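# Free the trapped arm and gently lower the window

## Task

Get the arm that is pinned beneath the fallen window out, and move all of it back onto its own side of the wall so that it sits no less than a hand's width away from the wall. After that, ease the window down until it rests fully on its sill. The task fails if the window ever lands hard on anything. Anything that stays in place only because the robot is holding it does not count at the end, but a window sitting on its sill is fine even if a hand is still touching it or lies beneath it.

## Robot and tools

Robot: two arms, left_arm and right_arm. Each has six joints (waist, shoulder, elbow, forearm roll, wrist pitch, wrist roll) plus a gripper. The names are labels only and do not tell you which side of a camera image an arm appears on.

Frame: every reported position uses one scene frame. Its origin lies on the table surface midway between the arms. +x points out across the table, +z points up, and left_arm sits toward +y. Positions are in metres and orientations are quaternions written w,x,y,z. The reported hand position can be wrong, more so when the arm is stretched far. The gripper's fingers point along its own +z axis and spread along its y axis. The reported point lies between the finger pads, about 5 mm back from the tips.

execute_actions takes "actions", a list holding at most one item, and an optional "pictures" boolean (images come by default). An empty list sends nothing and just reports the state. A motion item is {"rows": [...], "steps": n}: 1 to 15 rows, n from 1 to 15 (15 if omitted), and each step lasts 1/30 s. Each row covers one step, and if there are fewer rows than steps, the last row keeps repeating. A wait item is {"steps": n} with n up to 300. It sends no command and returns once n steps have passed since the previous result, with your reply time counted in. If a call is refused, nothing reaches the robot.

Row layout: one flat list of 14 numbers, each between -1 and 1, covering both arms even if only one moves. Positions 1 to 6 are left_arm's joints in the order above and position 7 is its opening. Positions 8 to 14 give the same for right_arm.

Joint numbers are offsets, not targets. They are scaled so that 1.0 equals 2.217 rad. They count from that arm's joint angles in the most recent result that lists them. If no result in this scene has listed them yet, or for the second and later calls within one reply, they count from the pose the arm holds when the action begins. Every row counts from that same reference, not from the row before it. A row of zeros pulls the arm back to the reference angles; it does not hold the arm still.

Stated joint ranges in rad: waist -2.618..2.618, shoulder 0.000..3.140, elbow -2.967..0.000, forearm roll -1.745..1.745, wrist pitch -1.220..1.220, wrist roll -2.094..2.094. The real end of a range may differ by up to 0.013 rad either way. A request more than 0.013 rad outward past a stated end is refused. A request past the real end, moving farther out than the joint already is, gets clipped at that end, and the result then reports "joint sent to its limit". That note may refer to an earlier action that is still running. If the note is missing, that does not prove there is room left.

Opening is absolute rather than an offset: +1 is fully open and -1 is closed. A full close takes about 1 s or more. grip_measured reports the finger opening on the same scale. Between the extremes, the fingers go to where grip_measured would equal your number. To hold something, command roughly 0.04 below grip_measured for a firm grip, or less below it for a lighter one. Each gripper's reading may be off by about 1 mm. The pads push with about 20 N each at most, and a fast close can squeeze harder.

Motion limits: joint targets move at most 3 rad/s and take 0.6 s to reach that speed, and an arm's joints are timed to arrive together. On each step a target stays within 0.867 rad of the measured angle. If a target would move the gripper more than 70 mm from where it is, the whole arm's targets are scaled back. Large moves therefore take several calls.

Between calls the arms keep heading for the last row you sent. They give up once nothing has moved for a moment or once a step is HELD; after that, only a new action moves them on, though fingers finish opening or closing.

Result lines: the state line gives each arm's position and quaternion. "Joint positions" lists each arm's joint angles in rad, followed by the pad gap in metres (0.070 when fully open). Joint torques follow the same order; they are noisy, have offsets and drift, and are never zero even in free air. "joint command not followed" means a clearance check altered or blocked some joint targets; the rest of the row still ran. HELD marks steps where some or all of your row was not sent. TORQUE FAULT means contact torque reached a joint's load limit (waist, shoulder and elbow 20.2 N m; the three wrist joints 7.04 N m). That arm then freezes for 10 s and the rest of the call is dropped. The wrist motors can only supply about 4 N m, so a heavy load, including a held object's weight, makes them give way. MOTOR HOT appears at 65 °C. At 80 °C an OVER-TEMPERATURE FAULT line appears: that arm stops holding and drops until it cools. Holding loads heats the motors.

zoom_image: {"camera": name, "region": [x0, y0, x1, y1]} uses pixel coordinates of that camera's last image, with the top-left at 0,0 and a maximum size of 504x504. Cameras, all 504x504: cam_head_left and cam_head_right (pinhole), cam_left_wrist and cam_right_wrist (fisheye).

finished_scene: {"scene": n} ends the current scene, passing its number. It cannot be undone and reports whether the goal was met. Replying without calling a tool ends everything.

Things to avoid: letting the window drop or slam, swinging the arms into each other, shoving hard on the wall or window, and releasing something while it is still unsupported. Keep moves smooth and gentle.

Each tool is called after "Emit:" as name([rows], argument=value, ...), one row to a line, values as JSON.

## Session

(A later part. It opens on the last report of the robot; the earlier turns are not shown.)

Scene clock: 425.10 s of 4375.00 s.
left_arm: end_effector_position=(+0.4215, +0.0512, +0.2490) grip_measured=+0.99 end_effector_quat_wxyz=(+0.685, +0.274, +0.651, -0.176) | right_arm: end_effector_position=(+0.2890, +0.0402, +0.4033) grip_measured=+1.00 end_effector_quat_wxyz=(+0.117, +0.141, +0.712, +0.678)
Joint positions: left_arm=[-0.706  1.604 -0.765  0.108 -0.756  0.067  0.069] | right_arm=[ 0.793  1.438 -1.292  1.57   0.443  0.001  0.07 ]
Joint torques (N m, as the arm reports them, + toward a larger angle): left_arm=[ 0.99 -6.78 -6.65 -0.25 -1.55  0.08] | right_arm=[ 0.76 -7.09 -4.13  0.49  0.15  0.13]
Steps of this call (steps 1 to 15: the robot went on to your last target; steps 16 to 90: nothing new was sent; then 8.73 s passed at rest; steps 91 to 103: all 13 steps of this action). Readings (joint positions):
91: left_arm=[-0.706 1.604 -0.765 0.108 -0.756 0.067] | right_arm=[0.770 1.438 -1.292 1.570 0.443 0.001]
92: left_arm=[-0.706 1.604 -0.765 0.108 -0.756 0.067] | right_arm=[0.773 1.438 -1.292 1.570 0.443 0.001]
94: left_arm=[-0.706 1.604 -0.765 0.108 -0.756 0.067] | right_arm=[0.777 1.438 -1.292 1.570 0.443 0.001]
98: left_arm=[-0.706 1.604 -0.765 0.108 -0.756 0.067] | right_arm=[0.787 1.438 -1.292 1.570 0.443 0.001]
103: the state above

Emit:
execute_actions([
  {"rows": [[0,0,0,0,0,0,1, 0.0007,0,0,0,0,0,1],[0,0,0,0,0,0,1, 0.0014,0,0,0,0,0,1],[0,0,0,0,0,0,1, 0.0021,0,0,0,0,0,1],[0,0,0,0,0,0,1, 0.0028,0,0,0,0,0,1],[0,0,0,0,0,0,1, 0.0035,0,0,0,0,0,1],[0,0,0,0,0,0,1, 0.0042,0,0,0,0,0,1],[0,0,0,0,0,0,1, 0.0049,0,0,0,0,0,1],[0,0,0,0,0,0,1, 0.0056,0,0,0,0,0,1],[0,0,0,0,0,0,1, 0.0063,0,0,0,0,0,1],[0,0,0,0,0,0,1, 0.007,0,0,0,0,0,1]], "steps": 13},
])

Scene clock: 428.93 s of 4375.00 s.
left_arm: end_effector_position=(+0.4214, +0.0512, +0.2483) grip_measured=+0.99 end_effector_quat_wxyz=(+0.685, +0.274, +0.652, -0.176) | right_arm: end_effector_position=(+0.2827, +0.0443, +0.4031) grip_measured=+1.00 end_effector_quat_wxyz=(+0.111, +0.135, +0.713, +0.679)
Joint positions: left_arm=[-0.706  1.604 -0.764  0.109 -0.756  0.067  0.069] | right_arm=[ 0.809  1.438 -1.291  1.57   0.444  0.     0.07 ]
Joint torques (N m, as the arm reports them, + toward a larger angle): left_arm=[ 1.   -6.74 -6.86 -0.17 -1.45  0.08] | right_arm=[ 0.76 -7.82 -4.14  0.5  -0.03  0.05]
Steps of this call (steps 1 to 15: the robot went on to your last target; steps 16 to 90: nothing new was sent; then 0.40 s passed at rest; steps 91 to 103: all 13 steps of this action). Readings (joint positions):
91: left_arm=[-0.706 1.604 -0.764 0.109 -0.756 0.067] | right_arm=[0.794 1.438 -1.291 1.570 0.444 0.000]
92: left_arm=[-0.706 1.604 -0.764 0.109 -0.756 0.067] | right_arm=[0.795 1.438 -1.291 1.570 0.444 0.000]
94: left_arm=[-0.706 1.604 -0.764 0.109 -0.756 0.067] | right_arm=[0.799 1.438 -1.291 1.570 0.444 0.000]
98: left_arm=[-0.706 1.604 -0.764 0.109 -0.756 0.067] | right_arm=[0.805 1.438 -1.291 1.570 0.444 0.000]
103: the state above

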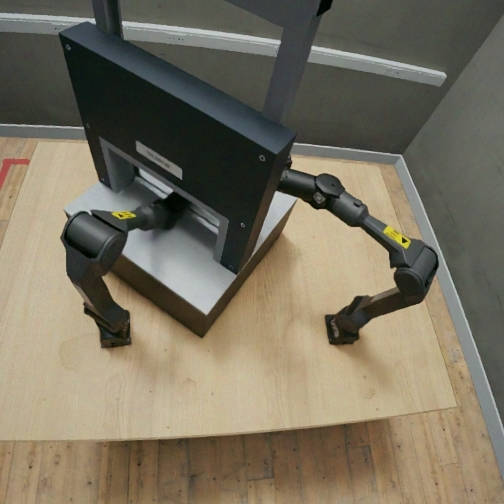

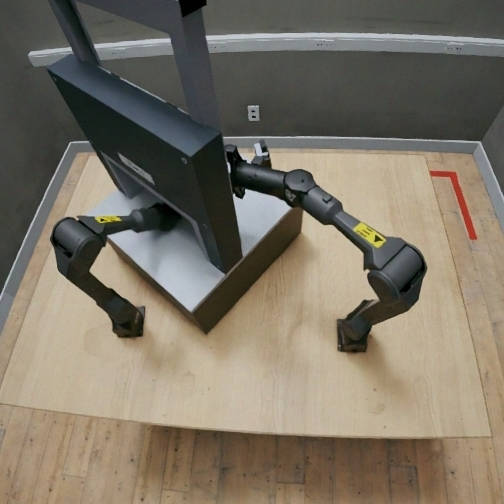

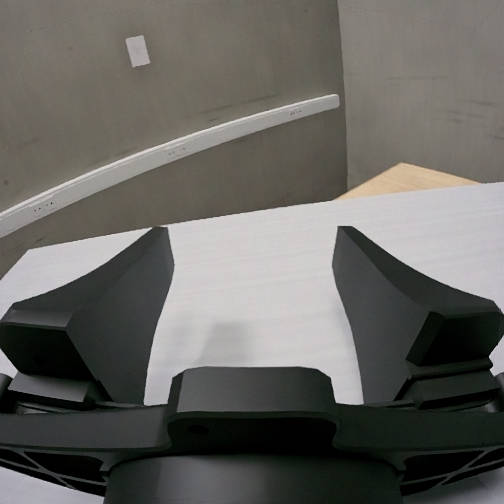

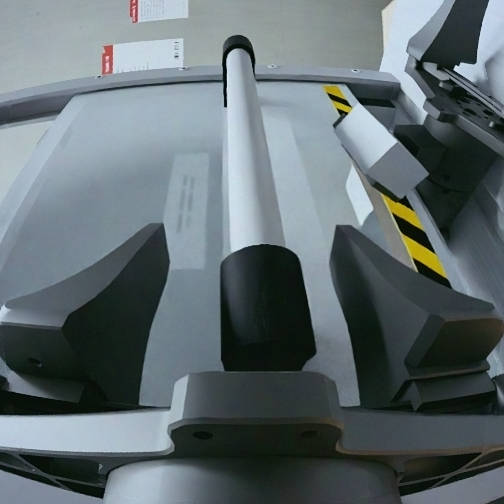

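Emit:
execute_actions([
  {"rows": [[0,0,0,0,0,0,1, 0,-0.0001,-0.0016,0,0,0,1],[0,0,0,0,0,0,1, 0,-0.0001,-0.0032,0,0,0,1],[0,0,0,0,0,0,1, 0,-0.0002,-0.0048,0,0,0,1],[0,0,0,0,0,0,1, 0,-0.0003,-0.0064,0,0,0,1],[0,0,0,0,0,0,1, 0,-0.0003,-0.0080,0,0,0,1],[0,0,0,0,0,0,1, 0,-0.0004,-0.0096,0,0,0,1],[0,0,0,0,0,0,1, 0,-0.0005,-0.0110,0,0,0,1],[0,0,0,0,0,0,1, 0,-0.0005,-0.0122,0,0,0,1],[0,0,0,0,0,0,1, 0,-0.0006,-0.0134,0,0,0,1],[0,0,0,0,0,0,1, 0,-0.0007,-0.0146,0,0,0,1],[0,0,0,0,0,0,1, 0,-0.0007,-0.0158,0,0,0,1],[0,0,0,0,0,0,1, 0,-0.0008,-0.0170,0,0,0,1],[0,0,0,0,0,0,1, 0,-0.0009,-0.0182,0,0,0,1],[0,0,0,0,0,0,1, 0,-0.0009,-0.0192,0,0,0,1],[0,0,0,0,0,0,1, 0,-0.0010,-0.0202,0,0,0,1]], "steps": 15},
], pictures=false)

Emit:
execute_actions([
  {"steps": 10},
])

Scene clock: 450.57 s of 4375.00 s.
left_arm: end_effector_position=(+0.4215, +0.0512, +0.2491) grip_measured=+0.99 end_effector_quat_wxyz=(+0.685, +0.274, +0.651, -0.177) | right_arm: end_effector_position=(+0.2825, +0.0437, +0.4230) grip_measured=+1.00 end_effector_quat_wxyz=(+0.120, +0.126, +0.701, +0.692)
Joint positions: left_arm=[-0.706  1.604 -0.765  0.108 -0.756  0.067  0.069] | right_arm=[ 0.809  1.437 -1.334  1.569  0.443  0.001  0.07 ]
Joint torques (N m, as the arm reports them, + toward a larger angle): left_arm=[ 0.92 -6.64 -6.39 -0.22 -1.46  0.09] | right_arm=[ 0.28 -9.07 -6.44  0.84  0.07  0.13]
Steps of this call (steps 1 to 15: the robot went on to your last target; steps 16 to 90: nothing new was sent; then 18.13 s passed at rest; steps 91 to 105: all 15 steps of this action). Readings (joint positions):
91: left_arm=[-0.706 1.604 -0.765 0.108 -0.756 0.067] | right_arm=[0.809 1.438 -1.293 1.570 0.443 0.001]
92: left_arm=[-0.706 1.604 -0.765 0.108 -0.756 0.067] | right_arm=[0.809 1.438 -1.296 1.570 0.443 0.001]
94: left_arm=[-0.706 1.604 -0.765 0.108 -0.756 0.067] | right_arm=[0.809 1.438 -1.304 1.570 0.443 0.001]
98: left_arm=[-0.706 1.604 -0.765 0.108 -0.756 0.067] | right_arm=[0.809 1.438 -1.318 1.570 0.443 0.001]
105: the state above

Scene clock: 450.90 s of 4375.00 s.
left_arm: end_effector_position=(+0.4215, +0.0512, +0.2492) grip_measured=+0.99 end_effector_quat_wxyz=(+0.685, +0.274, +0.651, -0.177) | right_arm: end_effector_position=(+0.2825, +0.0438, +0.4231) grip_measured=+1.00 end_effector_quat_wxyz=(+0.120, +0.126, +0.701, +0.692)
Joint positions: left_arm=[-0.706  1.604 -0.765  0.108 -0.757  0.067  0.069] | right_arm=[ 0.809  1.437 -1.335  1.569  0.444  0.001  0.07 ]
Joint torques (N m, as the arm reports them, + toward a larger angle): left_arm=[ 1.01 -6.07 -5.77 -0.11 -1.35  0.08] | right_arm=[ 0.91 -9.85 -7.02  1.29  0.16  0.07]
Steps of this call (steps 1 to 10: the robot went on to your last target). Readings (joint positions):
1: left_arm=[-0.706 1.604 -0.765 0.108 -0.757 0.067] | right_arm=[0.809 1.437 -1.335 1.568 0.444 0.001]
2: left_arm=[-0.706 1.604 -0.765 0.108 -0.757 0.067] | right_arm=[0.809 1.437 -1.335 1.568 0.444 0.001]
4: left_arm=[-0.706 1.604 -0.765 0.108 -0.757 0.067] | right_arm=[0.809 1.437 -1.335 1.568 0.444 0.001]
8: left_arm=[-0.706 1.604 -0.765 0.108 -0.757 0.067] | right_arm=[0.809 1.437 -1.335 1.568 0.444 0.001]
10: the state above

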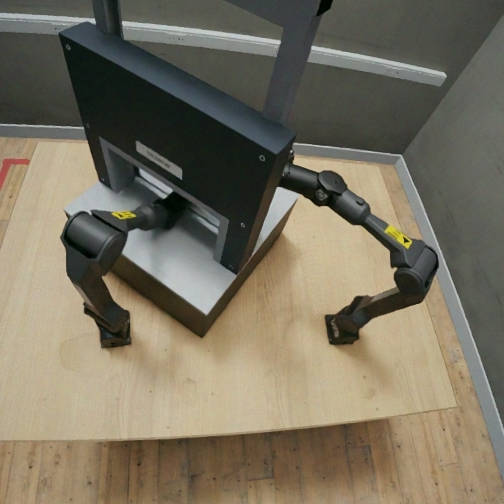

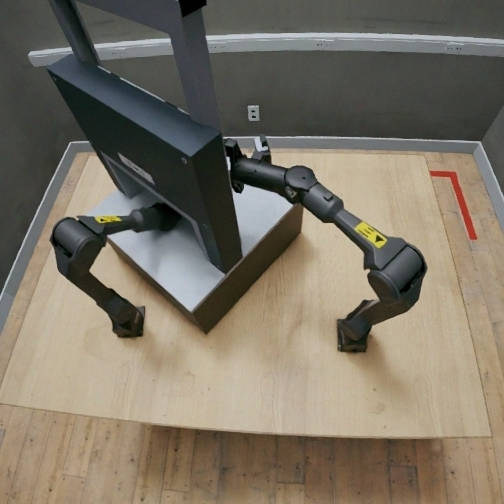

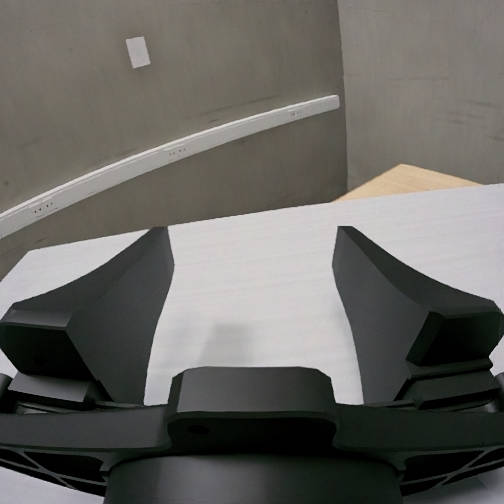

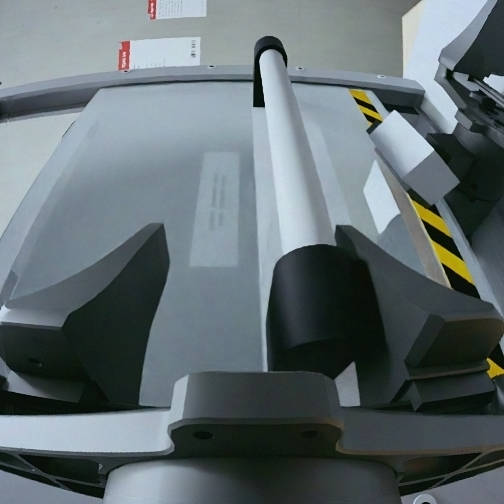

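Emit:
execute_actions([
  {"rows": [[0,0,0,0,0,0,1, 0,-0.0001,-0.0015,0,0,0,1],[0,0,0,0,0,0,1, 0,-0.0003,-0.0030,0,0,0,1],[0,0,0,0,0,0,1, 0,-0.0004,-0.0045,0,0,0,1],[0,0,0,0,0,0,1, 0,-0.0005,-0.0061,0,0,0,1],[0,0,0,0,0,0,1, 0,-0.0007,-0.0076,0,0,0,1],[0,0,0,0,0,0,1, 0,-0.0008,-0.0091,0,0,0,1],[0,0,0,0,0,0,1, 0,-0.0009,-0.0106,0,0,0,1],[0,0,0,0,0,0,1, 0,-0.0011,-0.0121,0,0,0,1],[0,0,0,0,0,0,1, 0,-0.0012,-0.0136,0,0,0,1],[0,0,0,0,0,0,1, 0,-0.0013,-0.0151,0,0,0,1],[0,0,0,0,0,0,1, 0,-0.0015,-0.0166,0,0,0,1],[0,0,0,0,0,0,1, 0,-0.0016,-0.0182,0,0,0,1],[0,0,0,0,0,0,1, 0,-0.0017,-0.0197,0,0,0,1],[0,0,0,0,0,0,1, 0,-0.0019,-0.0212,0,0,0,1],[0,0,0,0,0,0,1, 0,-0.0020,-0.0227,0.0005,0,0,1]], "steps": 15},
], pictures=false)

Scene clock: 462.40 s of 4375.00 s.
left_arm: end_effector_position=(+0.4215, +0.0511, +0.2486) grip_measured=+0.99 end_effector_quat_wxyz=(+0.685, +0.274, +0.652, -0.176) | right_arm: end_effector_position=(+0.2808, +0.0423, +0.4466) grip_measured=+1.00 end_effector_quat_wxyz=(+0.131, +0.115, +0.686, +0.707)
Joint positions: left_arm=[-0.706  1.604 -0.764  0.109 -0.757  0.067  0.069] | right_arm=[ 0.809  1.434 -1.384  1.569  0.444  0.     0.07 ]
Joint torques (N m, as the arm reports them, + toward a larger angle): left_arm=[ 1.02 -4.46 -4.49 -0.02 -0.9   0.08] | right_arm=[  1.95 -18.35 -10.71   2.8    0.33   0.36]
Steps of this call (steps 1 to 15: the robot went on to your last target; steps 16 to 90: nothing new was sent; then 8.00 s passed at rest; steps 91 to 105: all 15 steps of this action). Readings (joint positions):
91: left_arm=[-0.706 1.604 -0.764 0.109 -0.756 0.067] | right_arm=[0.809 1.436 -1.337 1.569 0.444 0.000]
92: left_arm=[-0.706 1.604 -0.764 0.109 -0.756 0.067] | right_arm=[0.809 1.436 -1.338 1.569 0.444 0.000]
94: left_arm=[-0.706 1.604 -0.764 0.109 -0.756 0.067] | right_arm=[0.809 1.436 -1.346 1.569 0.444 0.000]
98: left_arm=[-0.706 1.604 -0.764 0.109 -0.756 0.067] | right_arm=[0.809 1.435 -1.361 1.569 0.444 0.000]
105: the state above

Emit:
execute_actions([
  {"rows": [[0,0,0,0,0,0,1, 0,-0.0004,-0.0039,0,0,0,1],[0,0,0,0,0,0,1, 0,-0.0002,-0.0072,0,0,0,1],[0,0,0,0,0,0,1, 0,0.0001,-0.0105,0,0,0,1],[0,0,0,0,0,0,1, 0,0.0004,-0.0138,0,0,0,1],[0,0,0,0,0,0,1, 0,0.0006,-0.0171,0,0,0,1],[0,0,0,0,0,0,1, 0,0.0009,-0.0204,0,0,0,1],[0,0,0,0,0,0,1, 0,0.0012,-0.0237,0,0,0,1],[0,0,0,0,0,0,1, 0,0.0014,-0.0270,0,0,0,1],[0,0,0,0,0,0,1, 0,0.0017,-0.0303,0,0,0,1],[0,0,0,0,0,0,1, 0,0.0020,-0.0336,0,0,0,1],[0,0,0,0,0,0,1, 0,0.0022,-0.0369,0,0,0,1],[0,0,0,0,0,0,1, 0,0.0025,-0.0402,0,0,0,1],[0,0,0,0,0,0,1, 0,0.0028,-0.0435,0,0,0,1],[0,0,0,0,0,0,1, 0,0.0030,-0.0468,0,0,0,1],[0,0,0,0,0,0,1, 0,0.0033,-0.0501,0,0,0,1]], "steps": 15},
], pictures=false)

Scene clock: 469.70 s of 4375.00 s.
left_arm: end_effector_position=(+0.4215, +0.0512, +0.2492) grip_measured=+0.99 end_effector_quat_wxyz=(+0.685, +0.274, +0.651, -0.177) | right_arm: end_effector_position=(+0.2777, +0.0393, +0.4910) grip_measured=+1.00 end_effector_quat_wxyz=(+0.151, +0.094, +0.656, +0.734)
Joint positions: left_arm=[-0.706  1.604 -0.765  0.108 -0.757  0.067  0.069] | right_arm=[ 0.808  1.44  -1.489  1.569  0.444  0.001  0.07 ]
Joint torques (N m, as the arm reports them, + toward a larger angle): left_arm=[ 1.01 -3.58 -3.49  0.05 -0.86  0.08] | right_arm=[  1.09 -16.53 -10.44   2.44  -0.1    0.17]
Steps of this call (steps 1 to 15: the robot went on to your last target; steps 16 to 90: nothing new was sent; then 3.80 s passed at rest; steps 91 to 105: all 15 steps of this action). Readings (joint positions):
91: left_arm=[-0.706 1.604 -0.765 0.108 -0.757 0.067] | right_arm=[0.809 1.432 -1.385 1.570 0.444 0.001]
92: left_arm=[-0.706 1.604 -0.765 0.108 -0.757 0.067] | right_arm=[0.809 1.433 -1.388 1.568 0.444 0.001]
94: left_arm=[-0.706 1.604 -0.765 0.108 -0.757 0.067] | right_arm=[0.808 1.433 -1.402 1.566 0.445 0.001]
98: left_arm=[-0.706 1.604 -0.765 0.108 -0.757 0.067] | right_arm=[0.808 1.435 -1.437 1.568 0.445 0.001]
105: the state above

Emit:
execute_actions([
  {"rows": [[0,0,0,0,0,0,1, 0,0.0012,-0.0058,0,0,0,1],[0,0,0,0,0,0,1, 0,0.0017,-0.0088,0,0,0,1],[0,0,0,0,0,0,1, 0,0.0023,-0.0119,0,0,0,1],[0,0,0,0,0,0,1, 0,0.0028,-0.0149,0,0,0,1],[0,0,0,0,0,0,1, 0,0.0034,-0.0180,0,0,0,1],[0,0,0,0,0,0,1, 0,0.0040,-0.0210,0,0,0,1],[0,0,0,0,0,0,1, 0,0.0045,-0.0241,0,0,0,1],[0,0,0,0,0,0,1, 0,0.0051,-0.0271,0,0,0,1],[0,0,0,0,0,0,1, 0,0.0056,-0.0302,0,0,0,1],[0,0,0,0,0,0,1, 0,0.0062,-0.0332,0,0,0,1],[0,0,0,0,0,0,1, 0,0.0068,-0.0363,0,0,0,1],[0,0,0,0,0,0,1, 0,0.0073,-0.0393,0,0,0,1],[0,0,0,0,0,0,1, 0,0.0079,-0.0424,0,0,0,1],[0,0,0,0,0,0,1, 0,0.0084,-0.0454,0,0,0,1],[0,0,0,0,0,0,1, 0,0.0090,-0.0485,0,0,0,1]], "steps": 15},
], pictures=false)

Emit:
execute_actions([
  {"steps": 8},
])

Scene clock: 479.13 s of 4375.00 s.
left_arm: end_effector_position=(+0.4215, +0.0511, +0.2486) grip_measured=+0.99 end_effector_quat_wxyz=(+0.685, +0.274, +0.652, -0.176) | right_arm: end_effector_position=(+0.2758, +0.0376, +0.5269) grip_measured=+1.00 end_effector_quat_wxyz=(+0.167, +0.077, +0.630, +0.755)
Joint positions: left_arm=[-0.706  1.604 -0.764  0.109 -0.757  0.067  0.069] | right_arm=[ 0.809  1.461 -1.592  1.569  0.444  0.001  0.07 ]
Joint torques (N m, as the arm reports them, + toward a larger angle): left_arm=[ 1.01 -4.43 -4.01 -0.03 -0.81  0.08] | right_arm=[  1.07 -16.52 -10.77   2.39  -0.11   0.1 ]
Steps of this call (steps 1 to 15: the robot went on to your last target; steps 16 to 90: nothing new was sent; then 5.93 s passed at rest; steps 91 to 105: all 15 steps of this action). Readings (joint positions):
91: left_arm=[-0.706 1.604 -0.764 0.109 -0.757 0.067] | right_arm=[0.809 1.441 -1.495 1.569 0.443 0.000]
92: left_arm=[-0.706 1.604 -0.764 0.109 -0.757 0.067] | right_arm=[0.809 1.443 -1.498 1.568 0.444 0.000]
94: left_arm=[-0.706 1.604 -0.764 0.109 -0.757 0.067] | right_arm=[0.809 1.446 -1.512 1.567 0.445 0.000]
98: left_arm=[-0.706 1.604 -0.764 0.109 -0.757 0.067] | right_arm=[0.809 1.451 -1.543 1.568 0.445 0.000]
105: the state above

Scene clock: 479.40 s of 4375.00 s.
left_arm: end_effector_position=(+0.4214, +0.0511, +0.2488) grip_measured=+0.99 end_effector_quat_wxyz=(+0.685, +0.274, +0.651, -0.176) | right_arm: end_effector_position=(+0.2756, +0.0373, +0.5296) grip_measured=+1.00 end_effector_quat_wxyz=(+0.168, +0.076, +0.628, +0.756)
Joint positions: left_arm=[-0.706  1.604 -0.764  0.109 -0.757  0.067  0.069] | right_arm=[ 0.809  1.462 -1.599  1.57   0.444  0.001  0.07 ]
Joint torques (N m, as the arm reports them, + toward a larger angle): left_arm=[ 1.01 -4.57 -4.26 -0.11 -0.83  0.08] | right_arm=[  0.63 -17.86  -8.84   1.81   0.06   0.1 ]
Steps of this call (steps 1 to 8: the robot went on to your last target). Readings (joint positions):
1: left_arm=[-0.706 1.604 -0.764 0.109 -0.757 0.067] | right_arm=[0.809 1.462 -1.597 1.569 0.444 0.001]
2: left_arm=[-0.706 1.604 -0.764 0.109 -0.757 0.067] | right_arm=[0.809 1.462 -1.599 1.570 0.444 0.001]
4: left_arm=[-0.706 1.604 -0.764 0.109 -0.757 0.067] | right_arm=[0.809 1.462 -1.599 1.570 0.444 0.001]
8: the state above

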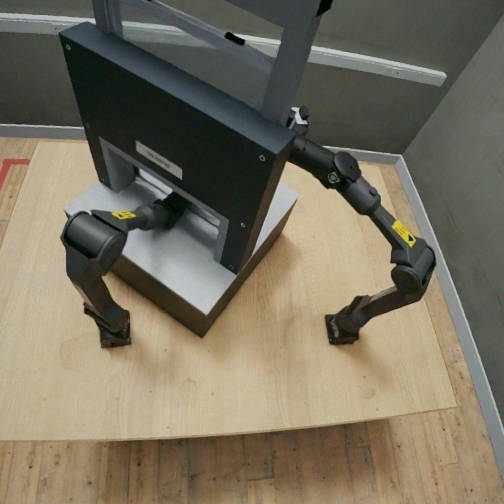

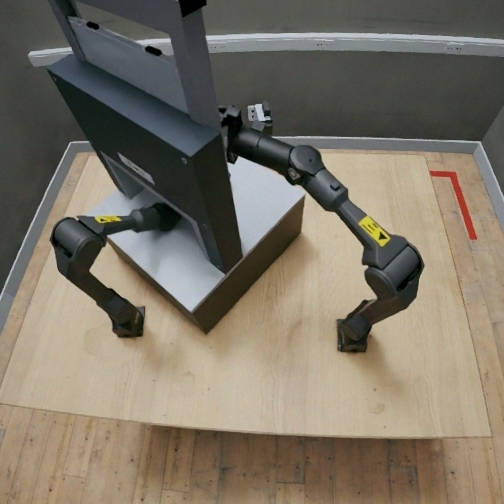

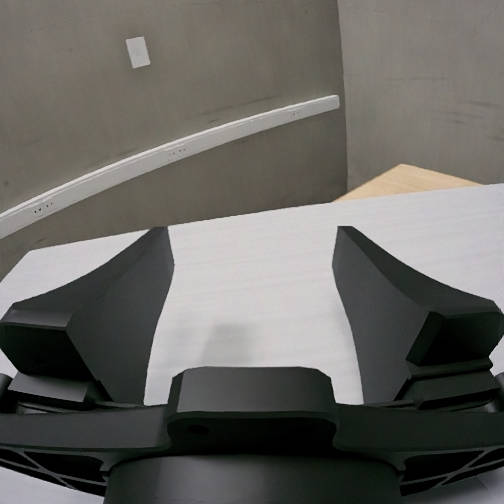

